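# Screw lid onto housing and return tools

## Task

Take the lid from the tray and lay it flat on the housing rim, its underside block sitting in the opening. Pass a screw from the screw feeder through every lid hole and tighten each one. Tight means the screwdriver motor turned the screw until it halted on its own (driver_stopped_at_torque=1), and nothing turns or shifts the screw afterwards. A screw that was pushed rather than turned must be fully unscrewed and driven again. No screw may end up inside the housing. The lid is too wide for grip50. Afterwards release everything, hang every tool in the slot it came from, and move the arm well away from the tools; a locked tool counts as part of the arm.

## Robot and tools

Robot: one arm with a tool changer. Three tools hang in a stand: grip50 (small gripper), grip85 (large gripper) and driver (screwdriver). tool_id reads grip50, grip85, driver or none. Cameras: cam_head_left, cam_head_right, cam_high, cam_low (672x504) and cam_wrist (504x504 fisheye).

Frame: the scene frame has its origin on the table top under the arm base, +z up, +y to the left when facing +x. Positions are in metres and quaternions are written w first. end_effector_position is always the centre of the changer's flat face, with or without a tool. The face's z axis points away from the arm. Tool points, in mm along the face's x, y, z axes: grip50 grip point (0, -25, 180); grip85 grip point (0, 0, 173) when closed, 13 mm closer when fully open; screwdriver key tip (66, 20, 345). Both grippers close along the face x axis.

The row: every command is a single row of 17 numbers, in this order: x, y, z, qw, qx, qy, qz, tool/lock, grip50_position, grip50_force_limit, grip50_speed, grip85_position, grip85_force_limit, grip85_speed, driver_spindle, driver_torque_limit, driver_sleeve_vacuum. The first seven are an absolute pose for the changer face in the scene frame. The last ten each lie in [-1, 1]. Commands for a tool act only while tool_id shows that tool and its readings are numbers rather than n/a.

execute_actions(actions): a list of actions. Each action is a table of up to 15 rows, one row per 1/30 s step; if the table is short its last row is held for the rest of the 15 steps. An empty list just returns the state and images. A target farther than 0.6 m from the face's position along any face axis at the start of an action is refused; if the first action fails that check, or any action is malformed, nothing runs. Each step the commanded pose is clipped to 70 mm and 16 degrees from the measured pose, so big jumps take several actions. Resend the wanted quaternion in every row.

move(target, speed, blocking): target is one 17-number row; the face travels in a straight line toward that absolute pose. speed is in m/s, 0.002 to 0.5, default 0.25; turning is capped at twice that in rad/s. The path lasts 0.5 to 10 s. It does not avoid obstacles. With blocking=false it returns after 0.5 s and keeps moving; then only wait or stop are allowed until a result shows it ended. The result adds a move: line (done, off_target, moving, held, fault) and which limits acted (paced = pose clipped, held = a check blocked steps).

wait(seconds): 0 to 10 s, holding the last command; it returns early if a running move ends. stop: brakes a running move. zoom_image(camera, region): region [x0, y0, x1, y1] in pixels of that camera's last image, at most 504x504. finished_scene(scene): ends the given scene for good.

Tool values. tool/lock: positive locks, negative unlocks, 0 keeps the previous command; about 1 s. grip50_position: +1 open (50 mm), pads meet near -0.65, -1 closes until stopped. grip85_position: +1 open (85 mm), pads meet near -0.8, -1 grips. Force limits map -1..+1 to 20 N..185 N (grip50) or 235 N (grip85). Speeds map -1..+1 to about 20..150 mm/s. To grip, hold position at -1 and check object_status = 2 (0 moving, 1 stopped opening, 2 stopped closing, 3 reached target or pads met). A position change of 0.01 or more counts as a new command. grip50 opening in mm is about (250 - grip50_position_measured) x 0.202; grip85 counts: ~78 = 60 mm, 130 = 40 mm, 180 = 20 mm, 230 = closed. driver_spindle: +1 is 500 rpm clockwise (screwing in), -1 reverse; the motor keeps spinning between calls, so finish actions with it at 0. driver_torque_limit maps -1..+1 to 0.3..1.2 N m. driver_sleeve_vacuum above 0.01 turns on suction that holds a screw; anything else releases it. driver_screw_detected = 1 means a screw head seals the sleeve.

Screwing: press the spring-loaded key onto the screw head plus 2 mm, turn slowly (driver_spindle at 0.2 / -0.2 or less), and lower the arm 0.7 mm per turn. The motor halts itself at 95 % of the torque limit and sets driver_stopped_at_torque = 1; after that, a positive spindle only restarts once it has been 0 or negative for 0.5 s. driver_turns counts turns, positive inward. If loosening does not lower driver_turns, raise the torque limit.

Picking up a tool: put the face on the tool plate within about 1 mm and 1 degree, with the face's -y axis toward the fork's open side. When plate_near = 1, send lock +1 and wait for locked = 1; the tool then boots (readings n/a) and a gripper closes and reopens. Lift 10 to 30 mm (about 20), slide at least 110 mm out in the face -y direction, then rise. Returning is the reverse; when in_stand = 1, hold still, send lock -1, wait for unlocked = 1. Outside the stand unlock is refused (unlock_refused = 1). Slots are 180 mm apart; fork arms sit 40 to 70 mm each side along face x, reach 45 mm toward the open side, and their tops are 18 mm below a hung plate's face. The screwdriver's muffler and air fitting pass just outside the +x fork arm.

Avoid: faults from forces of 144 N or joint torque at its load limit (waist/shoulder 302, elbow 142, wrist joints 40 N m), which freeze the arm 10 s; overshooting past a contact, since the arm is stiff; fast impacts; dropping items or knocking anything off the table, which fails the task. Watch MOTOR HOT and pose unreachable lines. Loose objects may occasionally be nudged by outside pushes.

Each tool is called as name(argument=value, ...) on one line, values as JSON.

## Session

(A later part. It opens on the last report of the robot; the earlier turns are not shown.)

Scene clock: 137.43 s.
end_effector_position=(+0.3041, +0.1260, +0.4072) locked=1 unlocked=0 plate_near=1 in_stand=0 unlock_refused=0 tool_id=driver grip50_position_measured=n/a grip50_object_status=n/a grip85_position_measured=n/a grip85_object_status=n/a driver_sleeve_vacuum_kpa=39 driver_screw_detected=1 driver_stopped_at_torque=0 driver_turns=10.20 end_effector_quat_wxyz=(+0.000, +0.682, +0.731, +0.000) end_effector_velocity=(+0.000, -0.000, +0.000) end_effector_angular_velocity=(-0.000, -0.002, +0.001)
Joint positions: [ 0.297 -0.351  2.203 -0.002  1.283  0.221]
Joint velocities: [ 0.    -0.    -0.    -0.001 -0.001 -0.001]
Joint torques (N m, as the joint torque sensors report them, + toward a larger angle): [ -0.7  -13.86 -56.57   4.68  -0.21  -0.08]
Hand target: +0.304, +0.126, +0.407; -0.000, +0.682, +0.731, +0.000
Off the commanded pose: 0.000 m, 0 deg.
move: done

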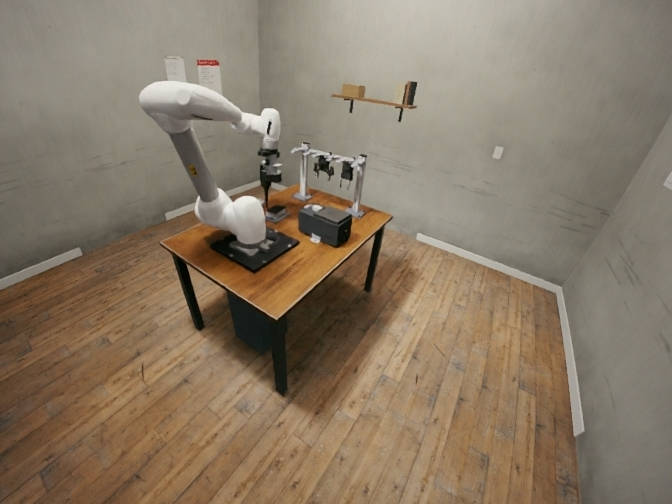

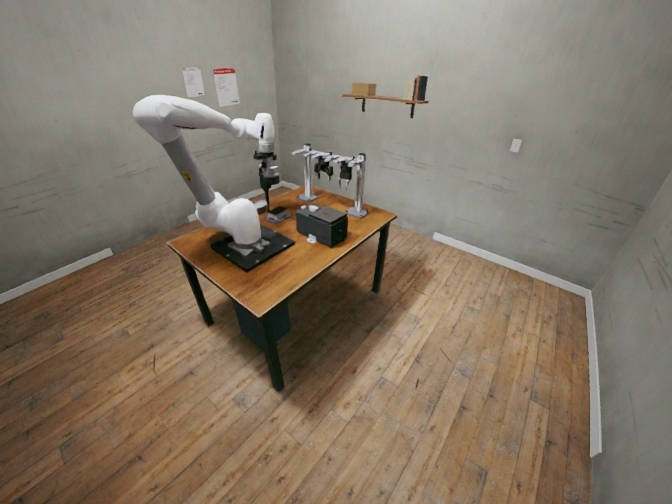

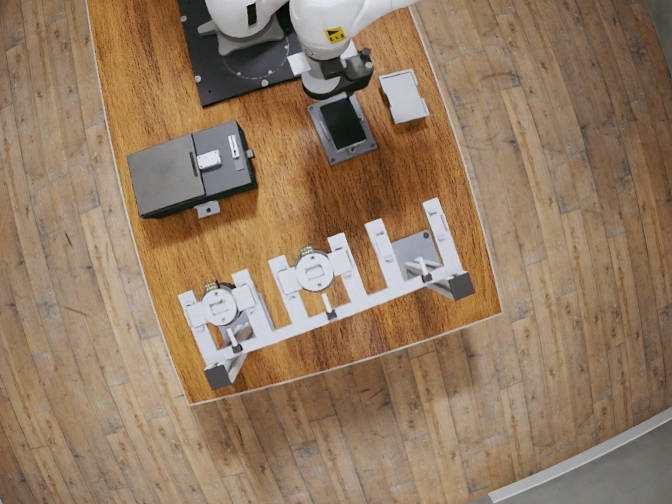

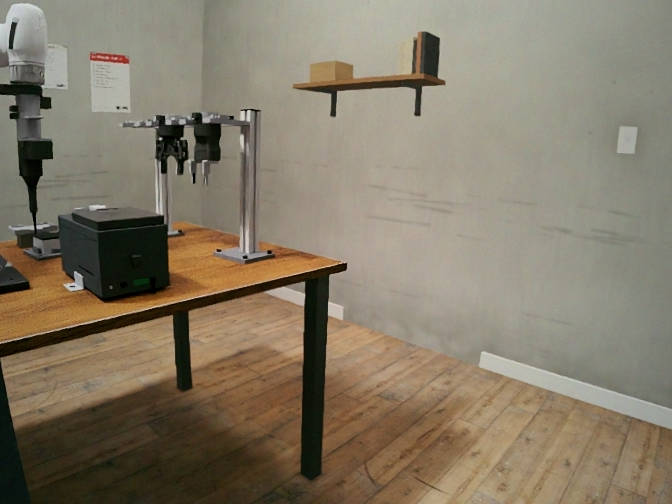

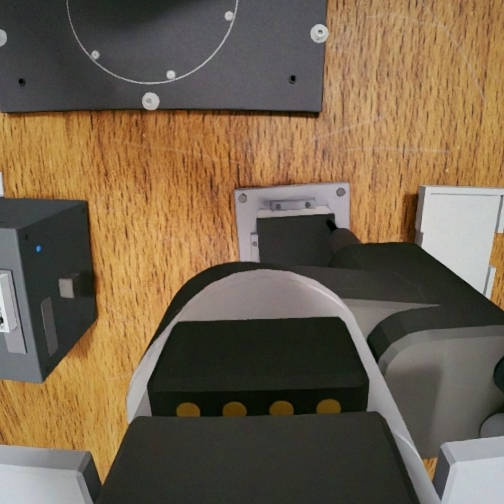

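move(target=[0.3042,0.1260,0.4012,0,0.6820,0.7314,0,0,0,0,0,1,-0.5,-1,0.3,0,1], speed=0.0021)

Scene clock: 140.60 s.
end_effector_position=(+0.3042, +0.1260, +0.4012) locked=1 unlocked=0 plate_near=1 in_stand=0 unlock_refused=0 tool_id=driver grip50_position_measured=n/a grip50_object_status=n/a grip85_position_measured=n/a grip85_object_status=n/a driver_sleeve_vacuum_kpa=40 driver_screw_detected=1 driver_stopped_at_torque=1 driver_turns=16.51 end_effector_quat_wxyz=(+0.000, +0.682, +0.731, +0.000) end_effector_velocity=(-0.000, -0.000, -0.000) end_effector_angular_velocity=(-0.001, +0.000, +0.000)
Joint positions: [ 0.297 -0.347  2.212 -0.002  1.271  0.221]
Joint velocities: [ 0.     0.     0.    -0.001  0.     0.   ]
Joint torques (N m, as the joint torque sensors report them, + toward a larger angle): [ -1.94 -13.08 -56.57   4.27  -1.22   0.12]
Hand target: +0.304, +0.126, +0.401; -0.000, +0.682, +0.731, +0.000
Off the commanded pose: 0.000 m, 0 deg.
move: done

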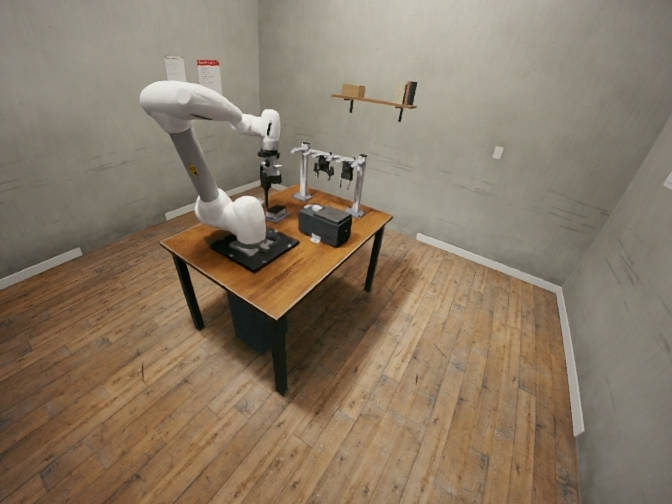

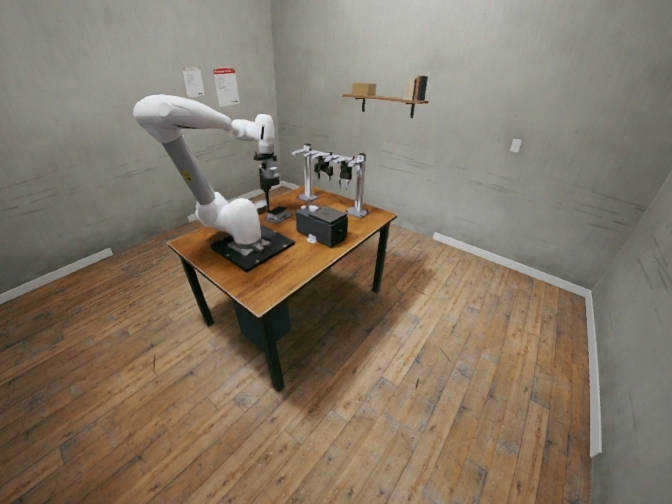

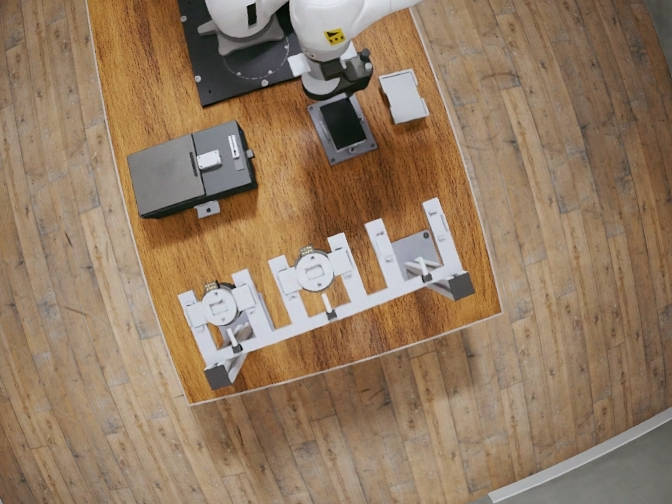

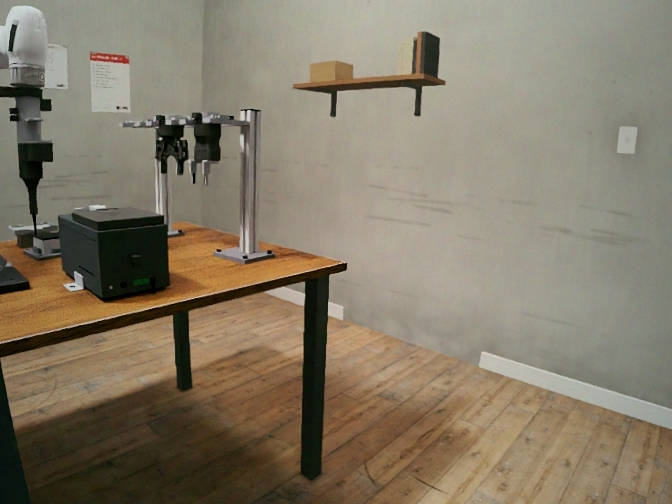

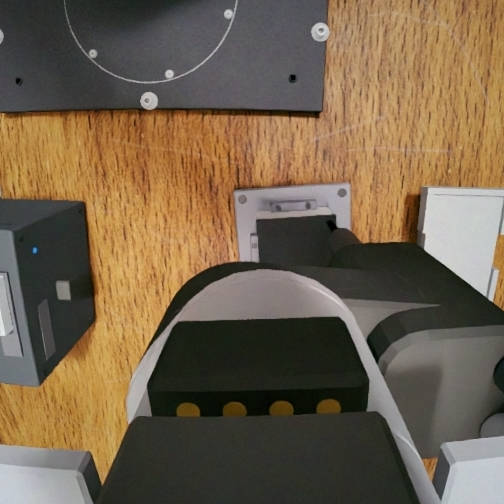

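Both tight (consistent ~6.2 turns). Return the driver.

move(target=[0.3042,0.1260,0.432,0,0.6820,0.7314,0,0,0,0,0,1,-0.5,-1,0,0,0], speed=0.06)

move(target=[0.5408,0.1744,0.432,0,0.6820,0.7314,0,0,0,0,0,1,-0.5,-1,0,0,0], speed=0.25)

move(target=[0.6655,0.1831,0.432,0,0.6820,0.7314,0,0,0,0,0,1,-0.5,-1,0,0,0], speed=0.1)

move(target=[0.6655,0.1831,0.4130,0,0.6820,0.7314,0,0,0,0,0,1,-0.5,-1,0,0,0], speed=0.025)

Scene clock: 141.60 s.
end_effector_position=(+0.3041, +0.1260, +0.4320) locked=1 unlocked=0 plate_near=1 in_stand=0 unlock_refused=0 tool_id=driver grip50_position_measured=n/a grip50_object_status=n/a grip85_position_measured=n/a grip85_object_status=n/a driver_sleeve_vacuum_kpa=0 driver_screw_detected=0 driver_stopped_at_torque=1 driver_turns=16.51 end_effector_quat_wxyz=(-0.000, +0.682, +0.731, -0.000) end_effector_velocity=(-0.000, -0.000, +0.000) end_effector_angular_velocity=(-0.002, -0.001, +0.001)
Joint positions: [ 0.297 -0.364  2.165 -0.002  1.334  0.221]
Joint velocities: [ 0.001 -0.    -0.001 -0.002  0.001  0.   ]
Joint torques (N m, as the joint torque sensors report them, + toward a larger angle): [  0.29 -13.83 -60.56   4.81  -0.8    0.02]
Hand target: +0.304, +0.126, +0.432; +0.000, +0.682, +0.731, -0.000
Off the commanded pose: 0.000 m, 0 deg.
move: done

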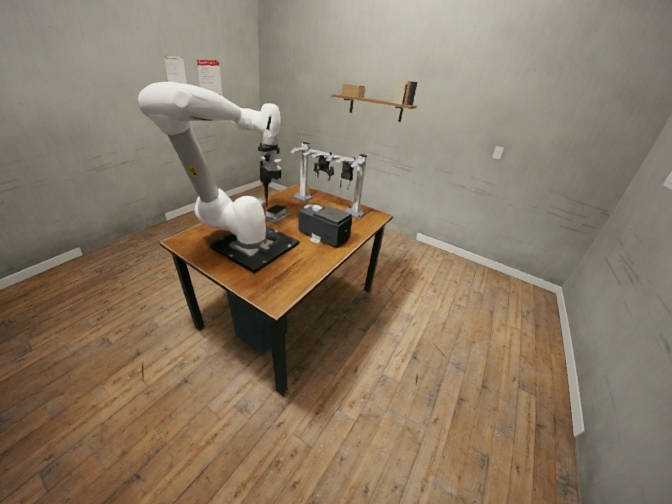

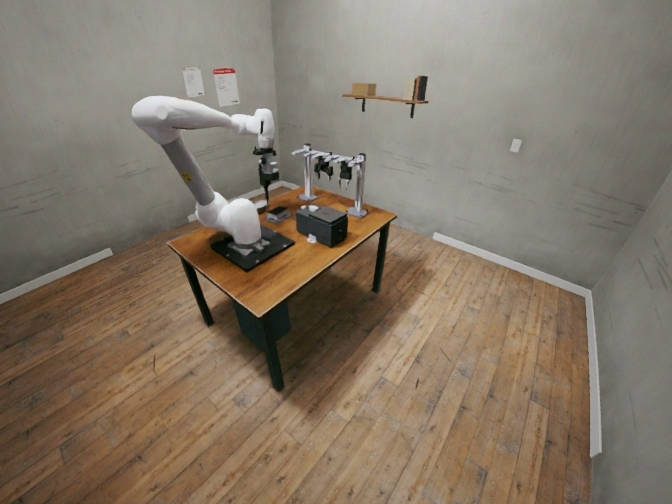

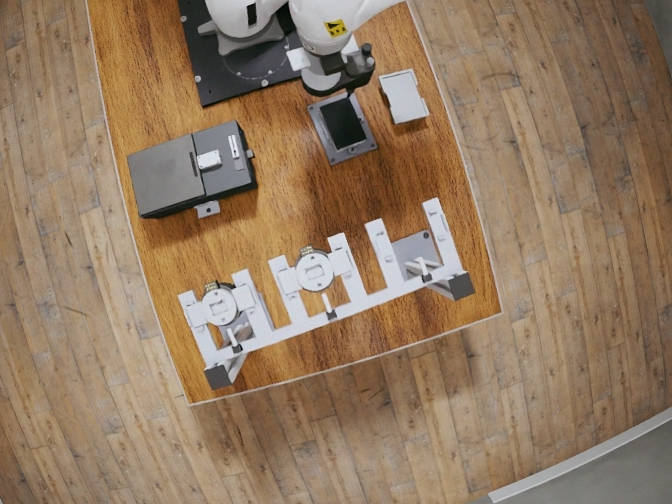

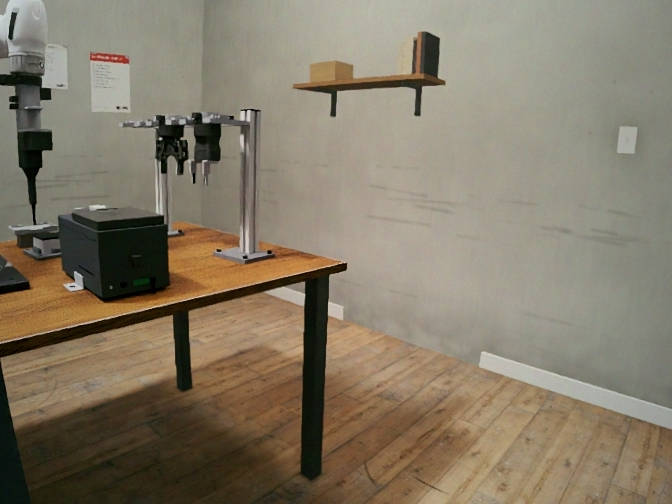

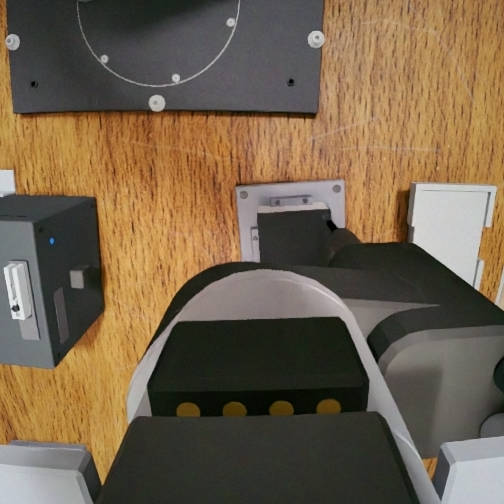

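Scene clock: 142.97 s.
end_effector_position=(+0.5407, +0.1746, +0.4321) locked=1 unlocked=0 plate_near=1 in_stand=0 unlock_refused=0 tool_id=driver grip50_position_measured=n/a grip50_object_status=n/a grip85_position_measured=n/a grip85_object_status=n/a driver_sleeve_vacuum_kpa=0 driver_screw_detected=0 driver_stopped_at_torque=1 driver_turns=16.51 end_effector_quat_wxyz=(+0.000, +0.682, +0.731, +0.000) end_effector_velocity=(+0.000, -0.000, +0.001) end_effector_angular_velocity=(-0.000, -0.000, +0.000)
Joint positions: [ 0.259  0.048  1.824 -0.002  1.263  0.184]
Joint velocities: [-0.     0.    -0.001 -0.     0.001 -0.   ]
Joint torques (N m, as the joint torque sensors report them, + toward a larger angle): [  0.21 -63.71 -58.71   4.61  -0.71  -0.07]
Hand target: +0.541, +0.175, +0.432; +0.000, +0.682, +0.731, -0.000
Off the commanded pose: 0.000 m, 0 deg.
move: done

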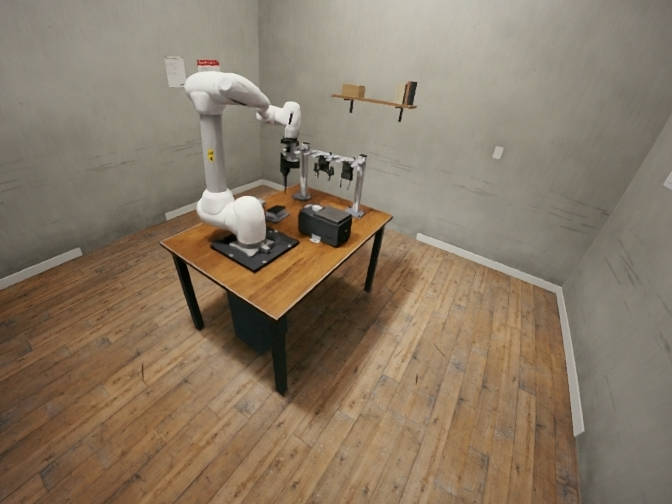

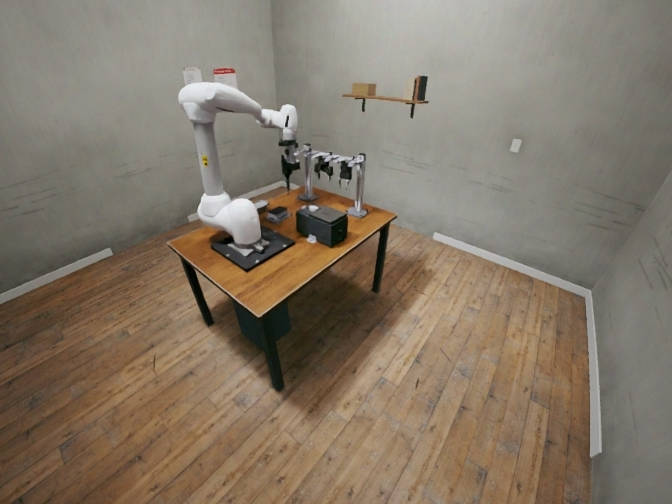

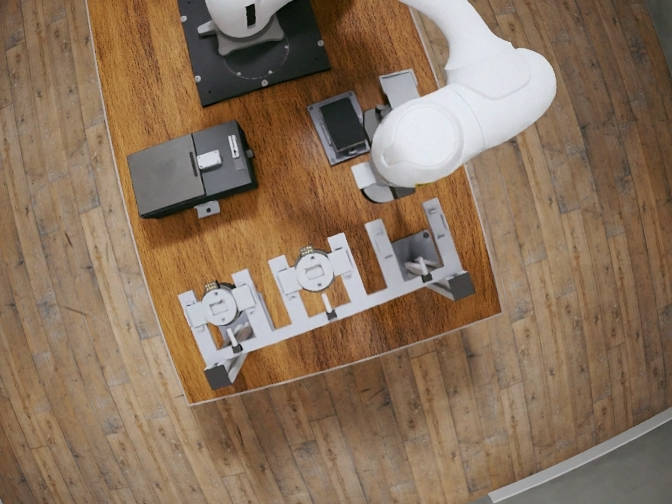

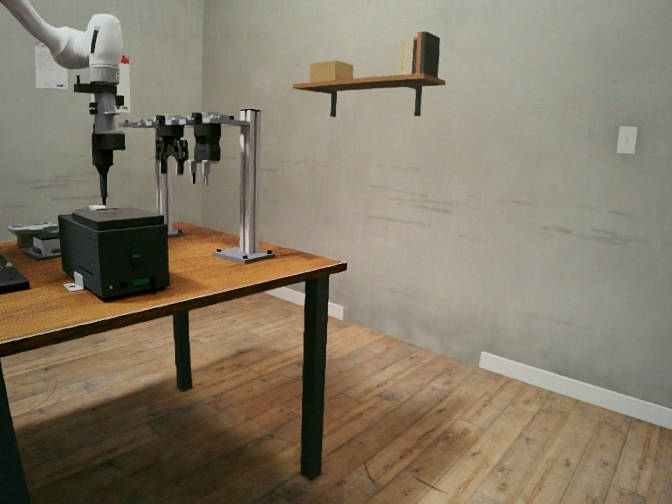

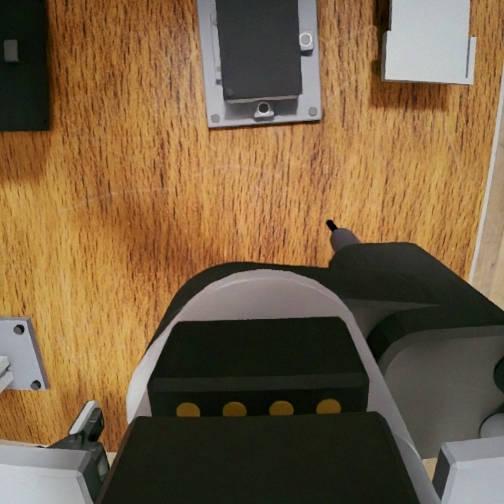

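Scene clock: 144.53 s.
end_effector_position=(+0.6654, +0.1832, +0.4321) locked=1 unlocked=0 plate_near=1 in_stand=0 unlock_refused=0 tool_id=driver grip50_position_measured=n/a grip50_object_status=n/a grip85_position_measured=n/a grip85_object_status=n/a driver_sleeve_vacuum_kpa=0 driver_screw_detected=0 driver_stopped_at_torque=1 driver_turns=16.51 end_effector_quat_wxyz=(+0.000, +0.682, +0.731, -0.000) end_effector_velocity=(+0.001, +0.000, +0.000) end_effector_angular_velocity=(+0.000, -0.001, -0.000)
Joint positions: [ 0.226  0.238  1.601 -0.001  1.296  0.15 ]
Joint velocities: [-0.     0.001 -0.001  0.    -0.    -0.   ]
Joint torques (N m, as the joint torque sensors report them, + toward a larger angle): [  0.16 -87.32 -59.95   4.72  -0.72  -0.01]
Hand target: +0.665, +0.183, +0.432; +0.000, +0.682, +0.731, -0.000
Off the commanded pose: 0.000 m, 0 deg.
move: done

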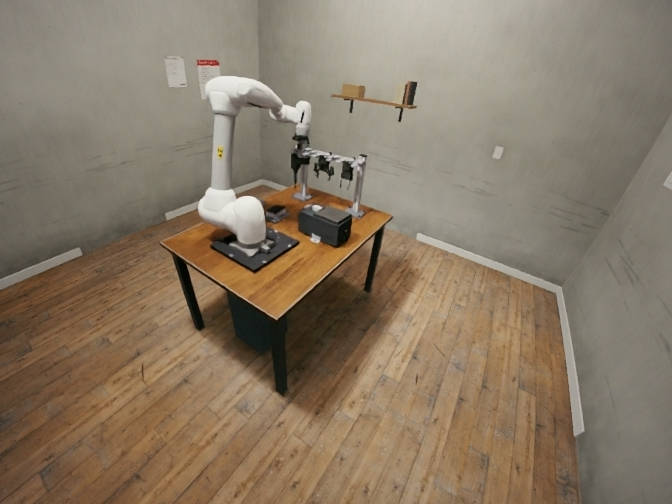

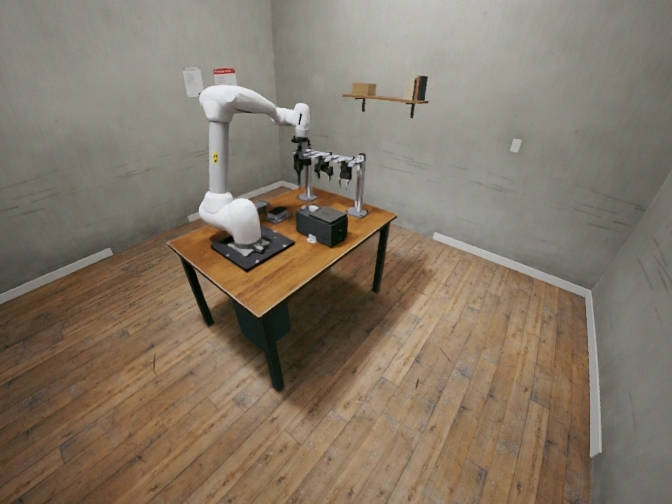

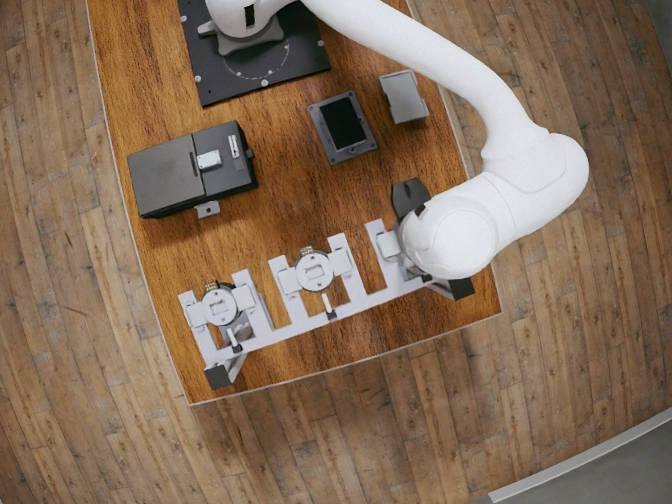

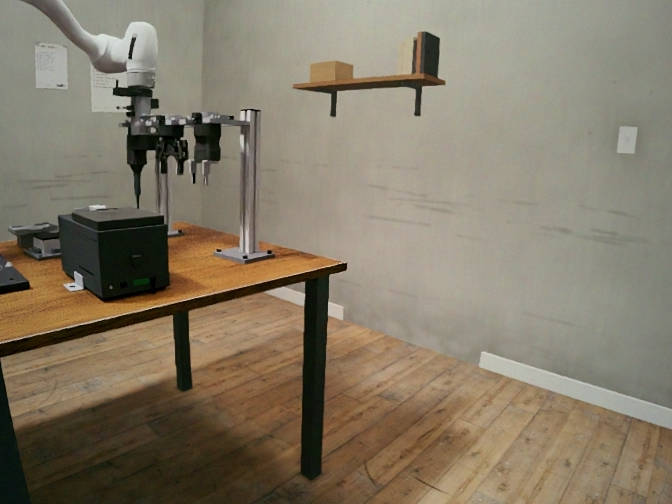

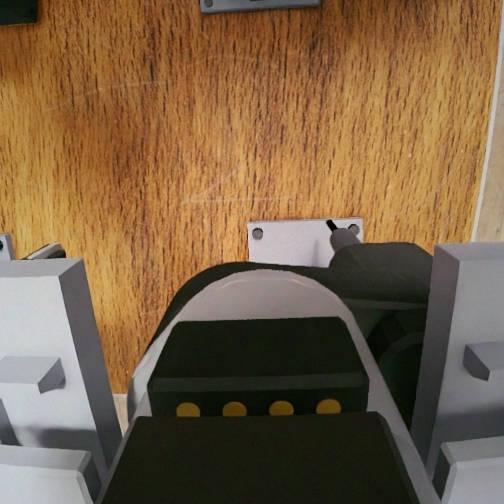

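Scene clock: 145.57 s.
end_effector_position=(+0.6655, +0.1831, +0.4130) locked=1 unlocked=0 plate_near=1 in_stand=1 unlock_refused=0 tool_id=driver grip50_position_measured=n/a grip50_object_status=n/a grip85_position_measured=n/a grip85_object_status=n/a driver_sleeve_vacuum_kpa=0 driver_screw_detected=0 driver_stopped_at_torque=1 driver_turns=16.51 end_effector_quat_wxyz=(+0.000, +0.682, +0.731, +0.000) end_effector_velocity=(+0.000, -0.000, -0.000) end_effector_angular_velocity=(+0.000, +0.000, -0.001)
Joint positions: [ 0.225  0.247  1.625 -0.001  1.263  0.15 ]
Joint velocities: [-0.  0.  0.  0. -0.  0.]
Joint torques (N m, as the joint torque sensors report them, + toward a larger angle): [ -0.62 -88.09 -59.49   4.75  -0.73  -0.07]
Hand target: +0.666, +0.183, +0.413; -0.000, +0.682, +0.731, +0.000
Off the commanded pose: 0.000 m, 0 deg.
move: done

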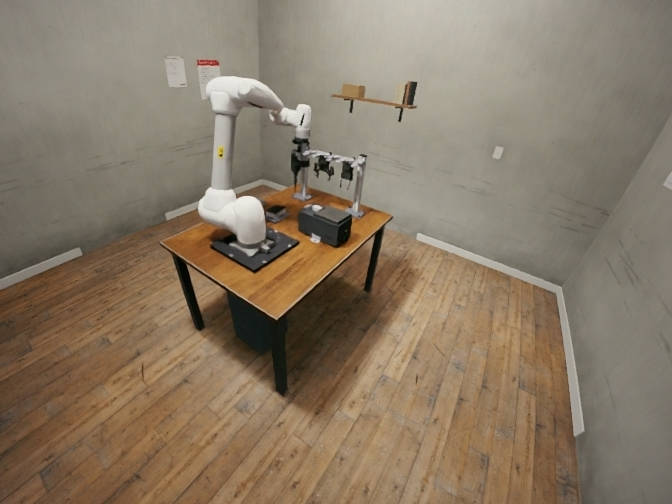

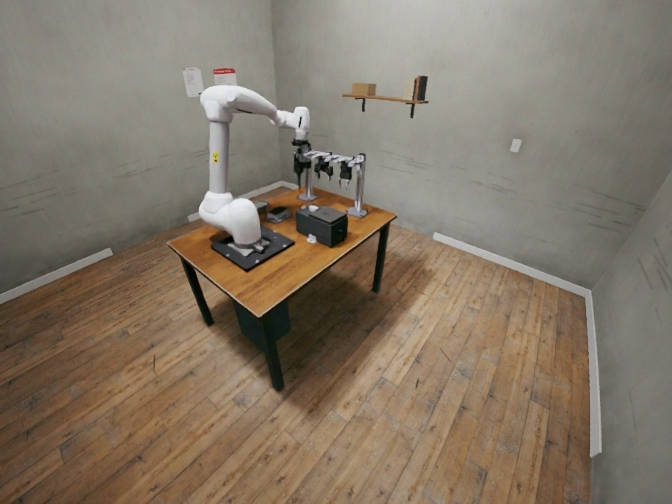

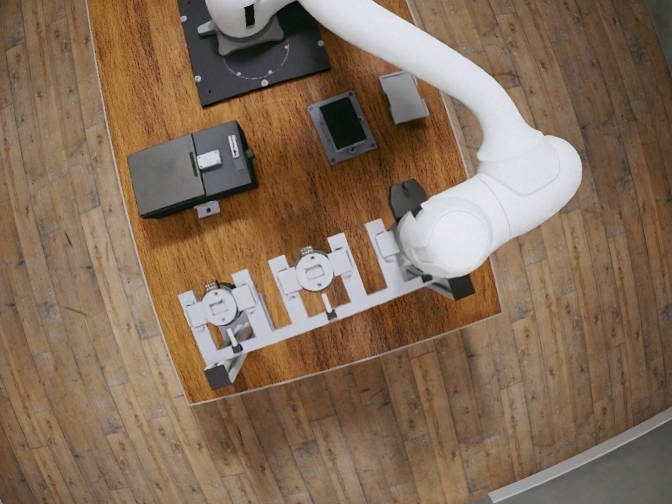

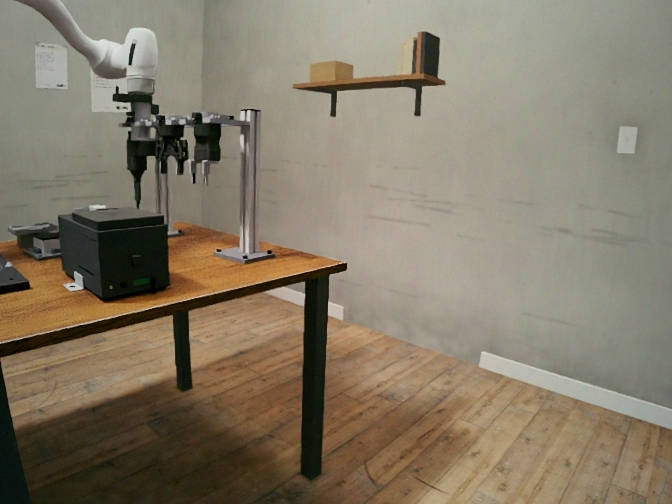

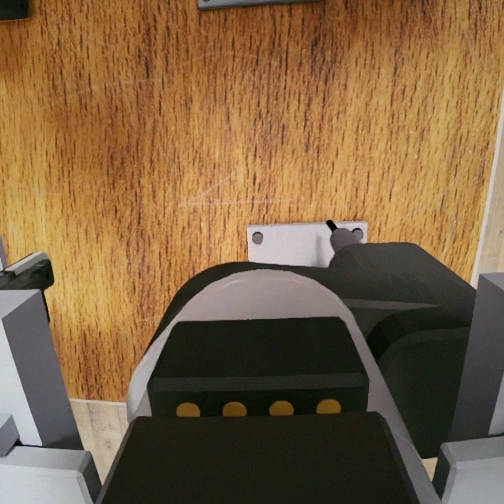

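execute_actions(actions=[[[0.6655,0.1831,0.4129,0,0.6820,0.7314,0,-1,0,0,0,1,-0.5,-1,0,0,0]],[[0.6655,0.1831,0.4129,0,0.6820,0.7314,0,-1,0,0,0,1,-0.5,-1,0,0,0]]])

Scene clock: 146.67 s.
end_effector_position=(+0.6655, +0.1831, +0.4128) locked=0 unlocked=1 plate_near=1 in_stand=1 unlock_refused=0 tool_id=none grip50_position_measured=n/a grip50_object_status=n/a grip85_position_measured=n/a grip85_object_status=n/a driver_sleeve_vacuum_kpa=n/a driver_screw_detected=n/a driver_stopped_at_torque=n/a driver_turns=n/a end_effector_quat_wxyz=(-0.000, +0.682, +0.731, -0.000) end_effector_velocity=(-0.000, +0.000, +0.000) end_effector_angular_velocity=(-0.002, -0.001, +0.002)
Joint positions: [ 0.225  0.248  1.625 -0.001  1.263  0.15 ]
Joint velocities: [ 0.001 -0.    -0.    -0.002 -0.    -0.001]
Joint torques (N m, as the joint torque sensors report them, + toward a larger angle): [ -1.49 -69.4  -45.39   4.22  -0.29  -0.07]
Hand target: +0.665, +0.183, +0.413; -0.000, +0.682, +0.731, +0.000
Off the commanded pose: 0.000 m, 0 deg.
Step readings (end_effector_position; steps 1 to 15: 1st action; 16 to 30: 2nd action):
0: (+0.6655, +0.1831, +0.4130)
1: (+0.6655, +0.1831, +0.4128)
2: (+0.6654, +0.1831, +0.4125)
4: (+0.6654, +0.1831, +0.4125)
8: (+0.6654, +0.1831, +0.4125)
15: (+0.6655, +0.1831, +0.4126)
16: (+0.6655, +0.1831, +0.4126)
17: (+0.6655, +0.1831, +0.4127)
19: (+0.6655, +0.1831, +0.4127)
23: (+0.6656, +0.1831, +0.4127)
30: end_effector_position above

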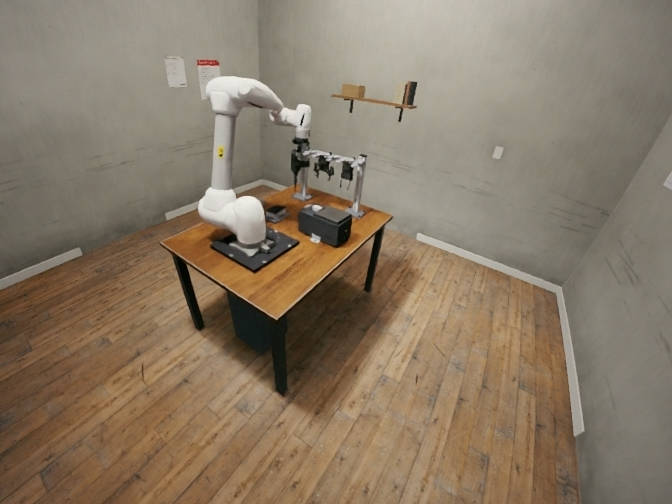

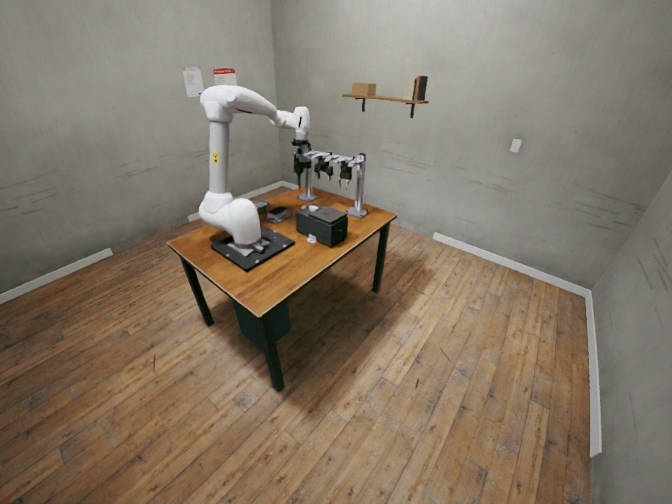

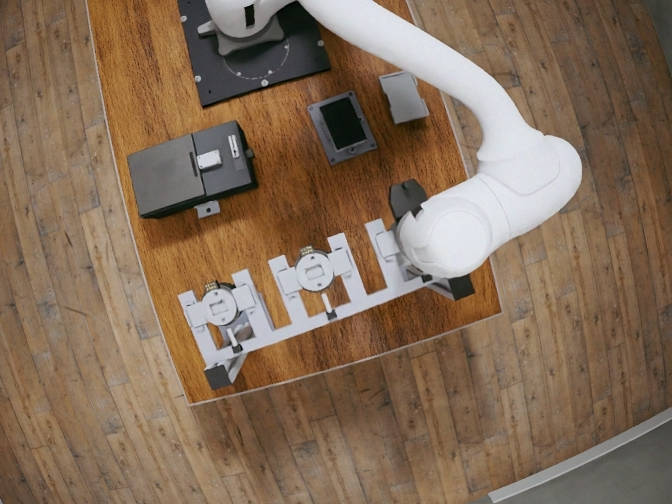

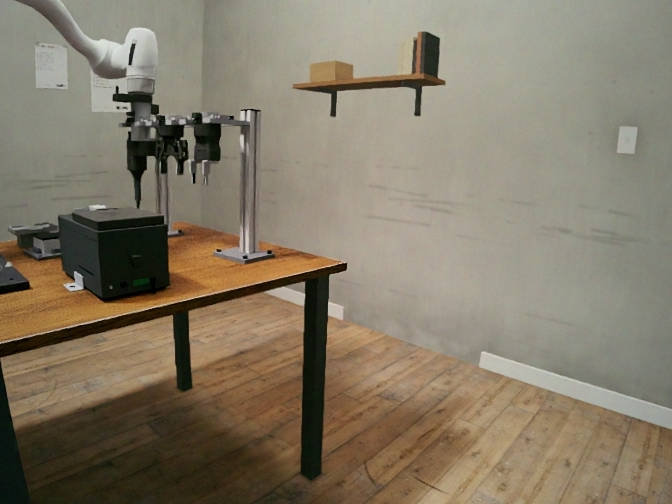

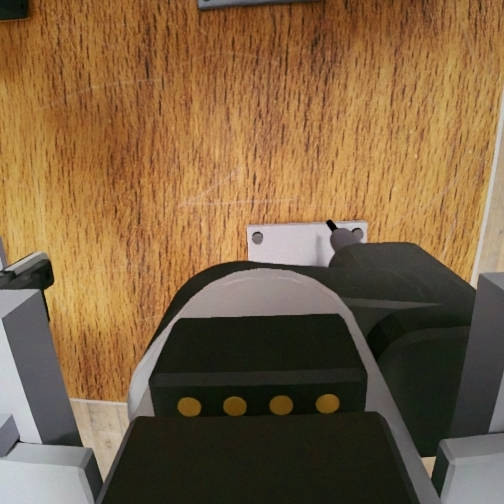

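move(target=[0.6655,0.1831,0.46,0,0.6820,0.7314,0,0,0,0,0,1,-0.5,-1,0,0,0], speed=0.08)

move(target=[0.42,0.10,0.62,0,0.6820,0.7314,0,0,0,0,0,1,-0.5,-1,0,0,0], speed=0.3)

Scene clock: 147.63 s.
end_effector_position=(+0.6654, +0.1830, +0.4600) locked=0 unlocked=1 plate_near=0 in_stand=0 unlock_refused=0 tool_id=none grip50_position_measured=n/a grip50_object_status=n/a grip85_position_measured=n/a grip85_object_status=n/a driver_sleeve_vacuum_kpa=n/a driver_screw_detected=n/a driver_stopped_at_torque=n/a driver_turns=n/a end_effector_quat_wxyz=(-0.000, +0.682, +0.731, -0.000) end_effector_velocity=(+0.000, -0.000, +0.000) end_effector_angular_velocity=(+0.001, +0.000, -0.001)
Joint positions: [ 0.225  0.227  1.563 -0.001  1.345  0.15 ]
Joint velocities: [-0.001 -0.    -0.001  0.001  0.001  0.   ]
Joint torques (N m, as the joint torque sensors report them, + toward a larger angle): [ -1.9  -68.88 -46.13   4.37  -0.19  -0.06]
Hand target: +0.665, +0.183, +0.460; +0.000, +0.682, +0.731, -0.000
Off the commanded pose: 0.000 m, 0 deg.
move: done

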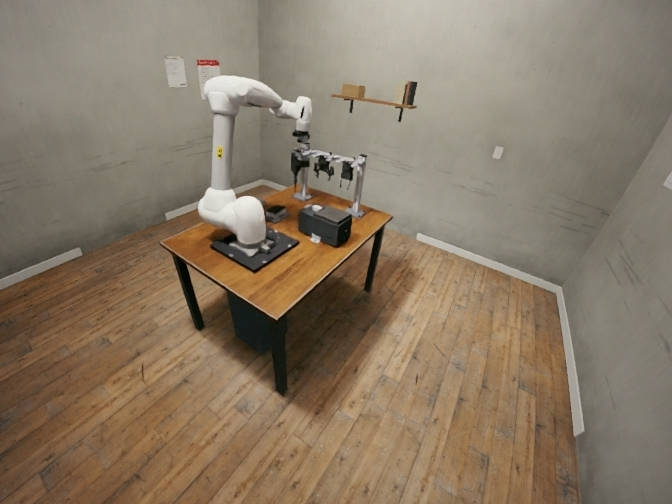

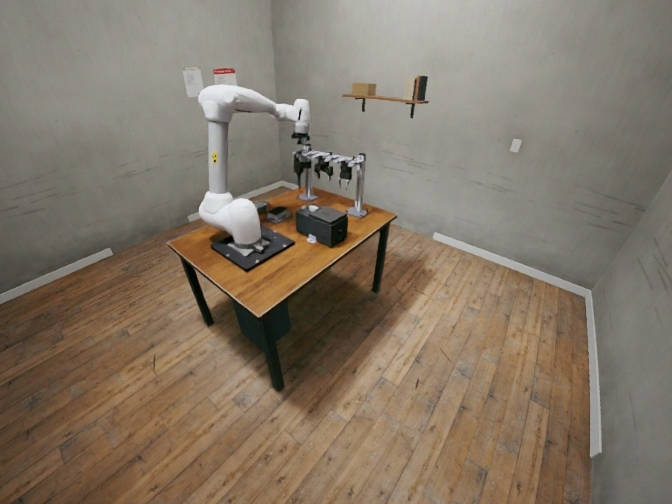

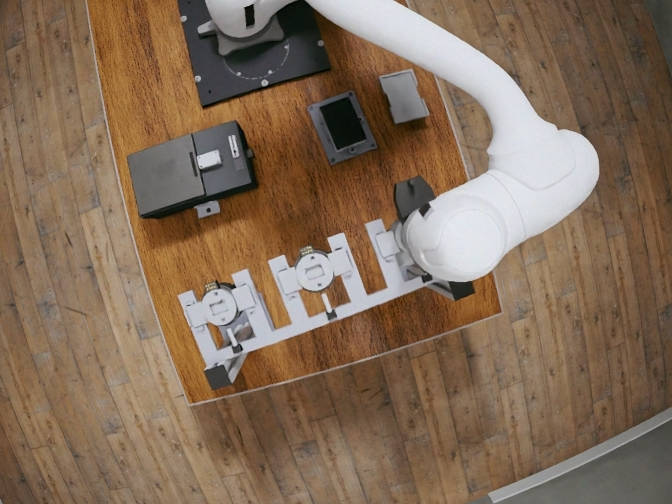

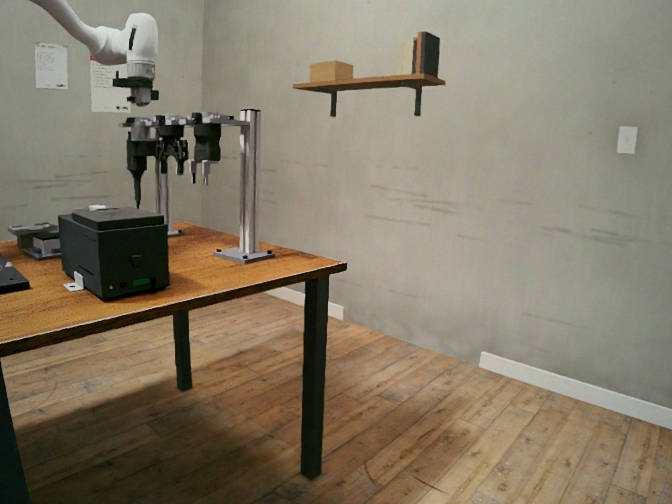

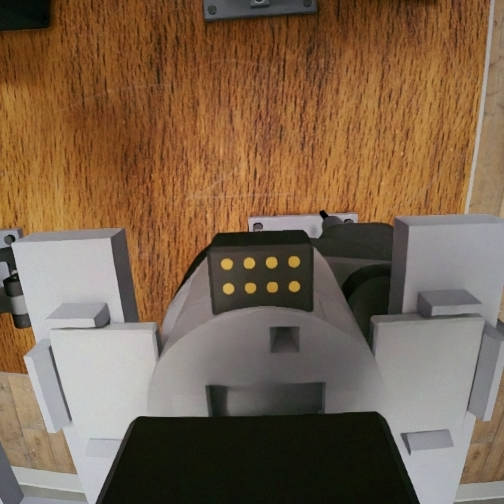

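Scene clock: 149.10 s.
end_effector_position=(+0.4198, +0.0997, +0.6198) locked=0 unlocked=1 plate_near=0 in_stand=0 unlock_refused=0 tool_id=none grip50_position_measured=n/a grip50_object_status=n/a grip85_position_measured=n/a grip85_object_status=n/a driver_sleeve_vacuum_kpa=n/a driver_screw_detected=n/a driver_stopped_at_torque=n/a driver_turns=n/a end_effector_quat_wxyz=(-0.000, +0.682, +0.731, -0.000) end_effector_velocity=(-0.001, -0.000, +0.000) end_effector_angular_velocity=(-0.001, +0.000, +0.000)
Joint positions: [ 0.161 -0.216  1.724 -0.001  1.627  0.085]
Joint velocities: [ 0.    -0.001  0.    -0.001  0.001 -0.   ]
Joint torques (N m, as the joint torque sensors report them, + toward a larger angle): [ -1.44 -23.07 -47.53   4.39  -0.07  -0.09]
Hand target: +0.420, +0.100, +0.620; +0.000, +0.682, +0.731, -0.000
Off the commanded pose: 0.000 m, 0 deg.
move: done

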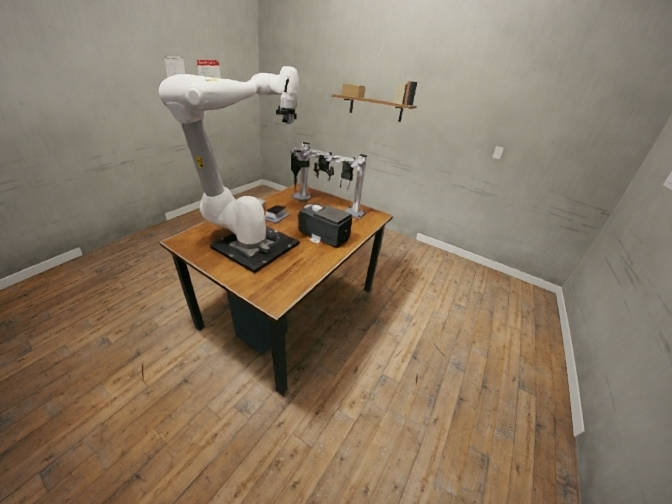

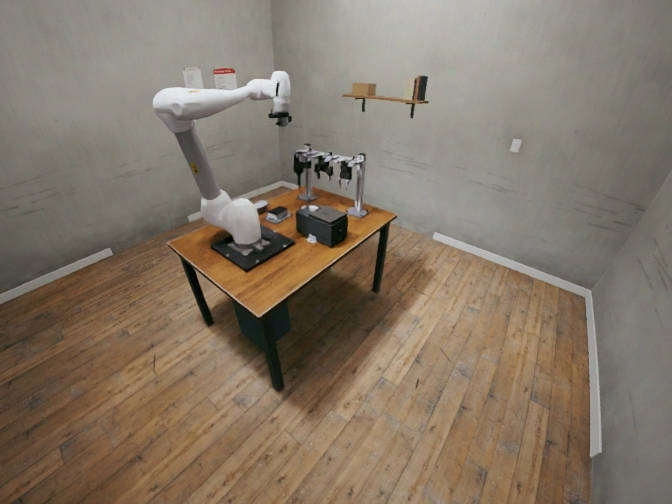

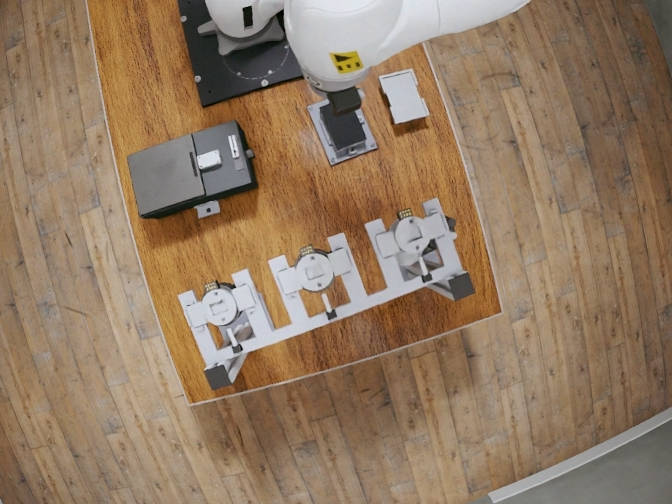

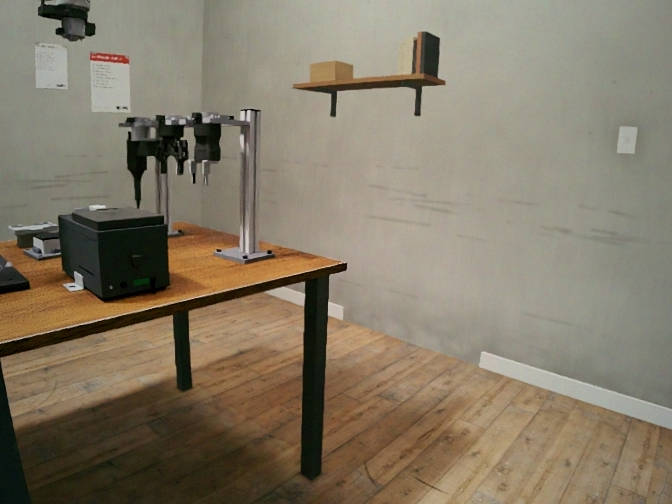

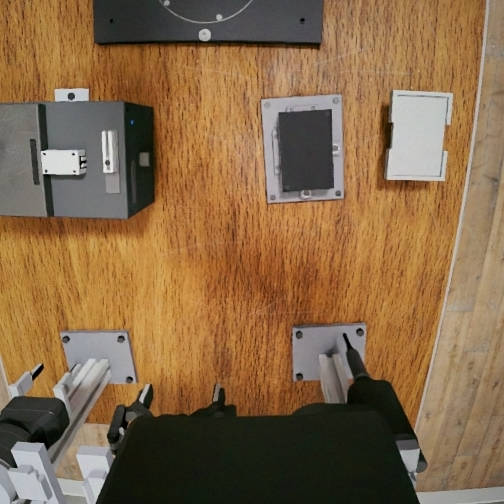

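zoom_image(camera="cam_wrist", region=[250, 90, 360, 210])

Region (250, 90, 360, 210) of cam_wrist's 504x504 image, scaled by 4.200, with more detail than that image has; it fills the left 462 columns of this view, and the rest is white.

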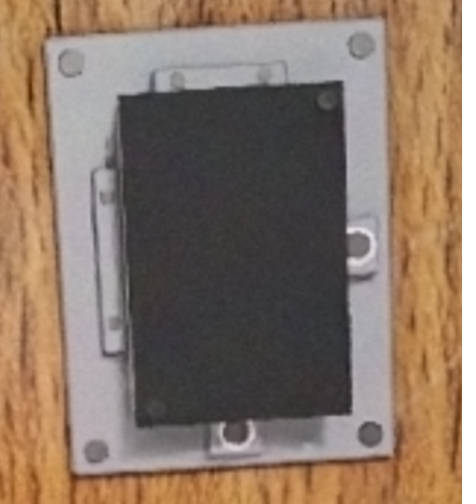

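finished_scene(scene=2)

The scene is finished: the task was done.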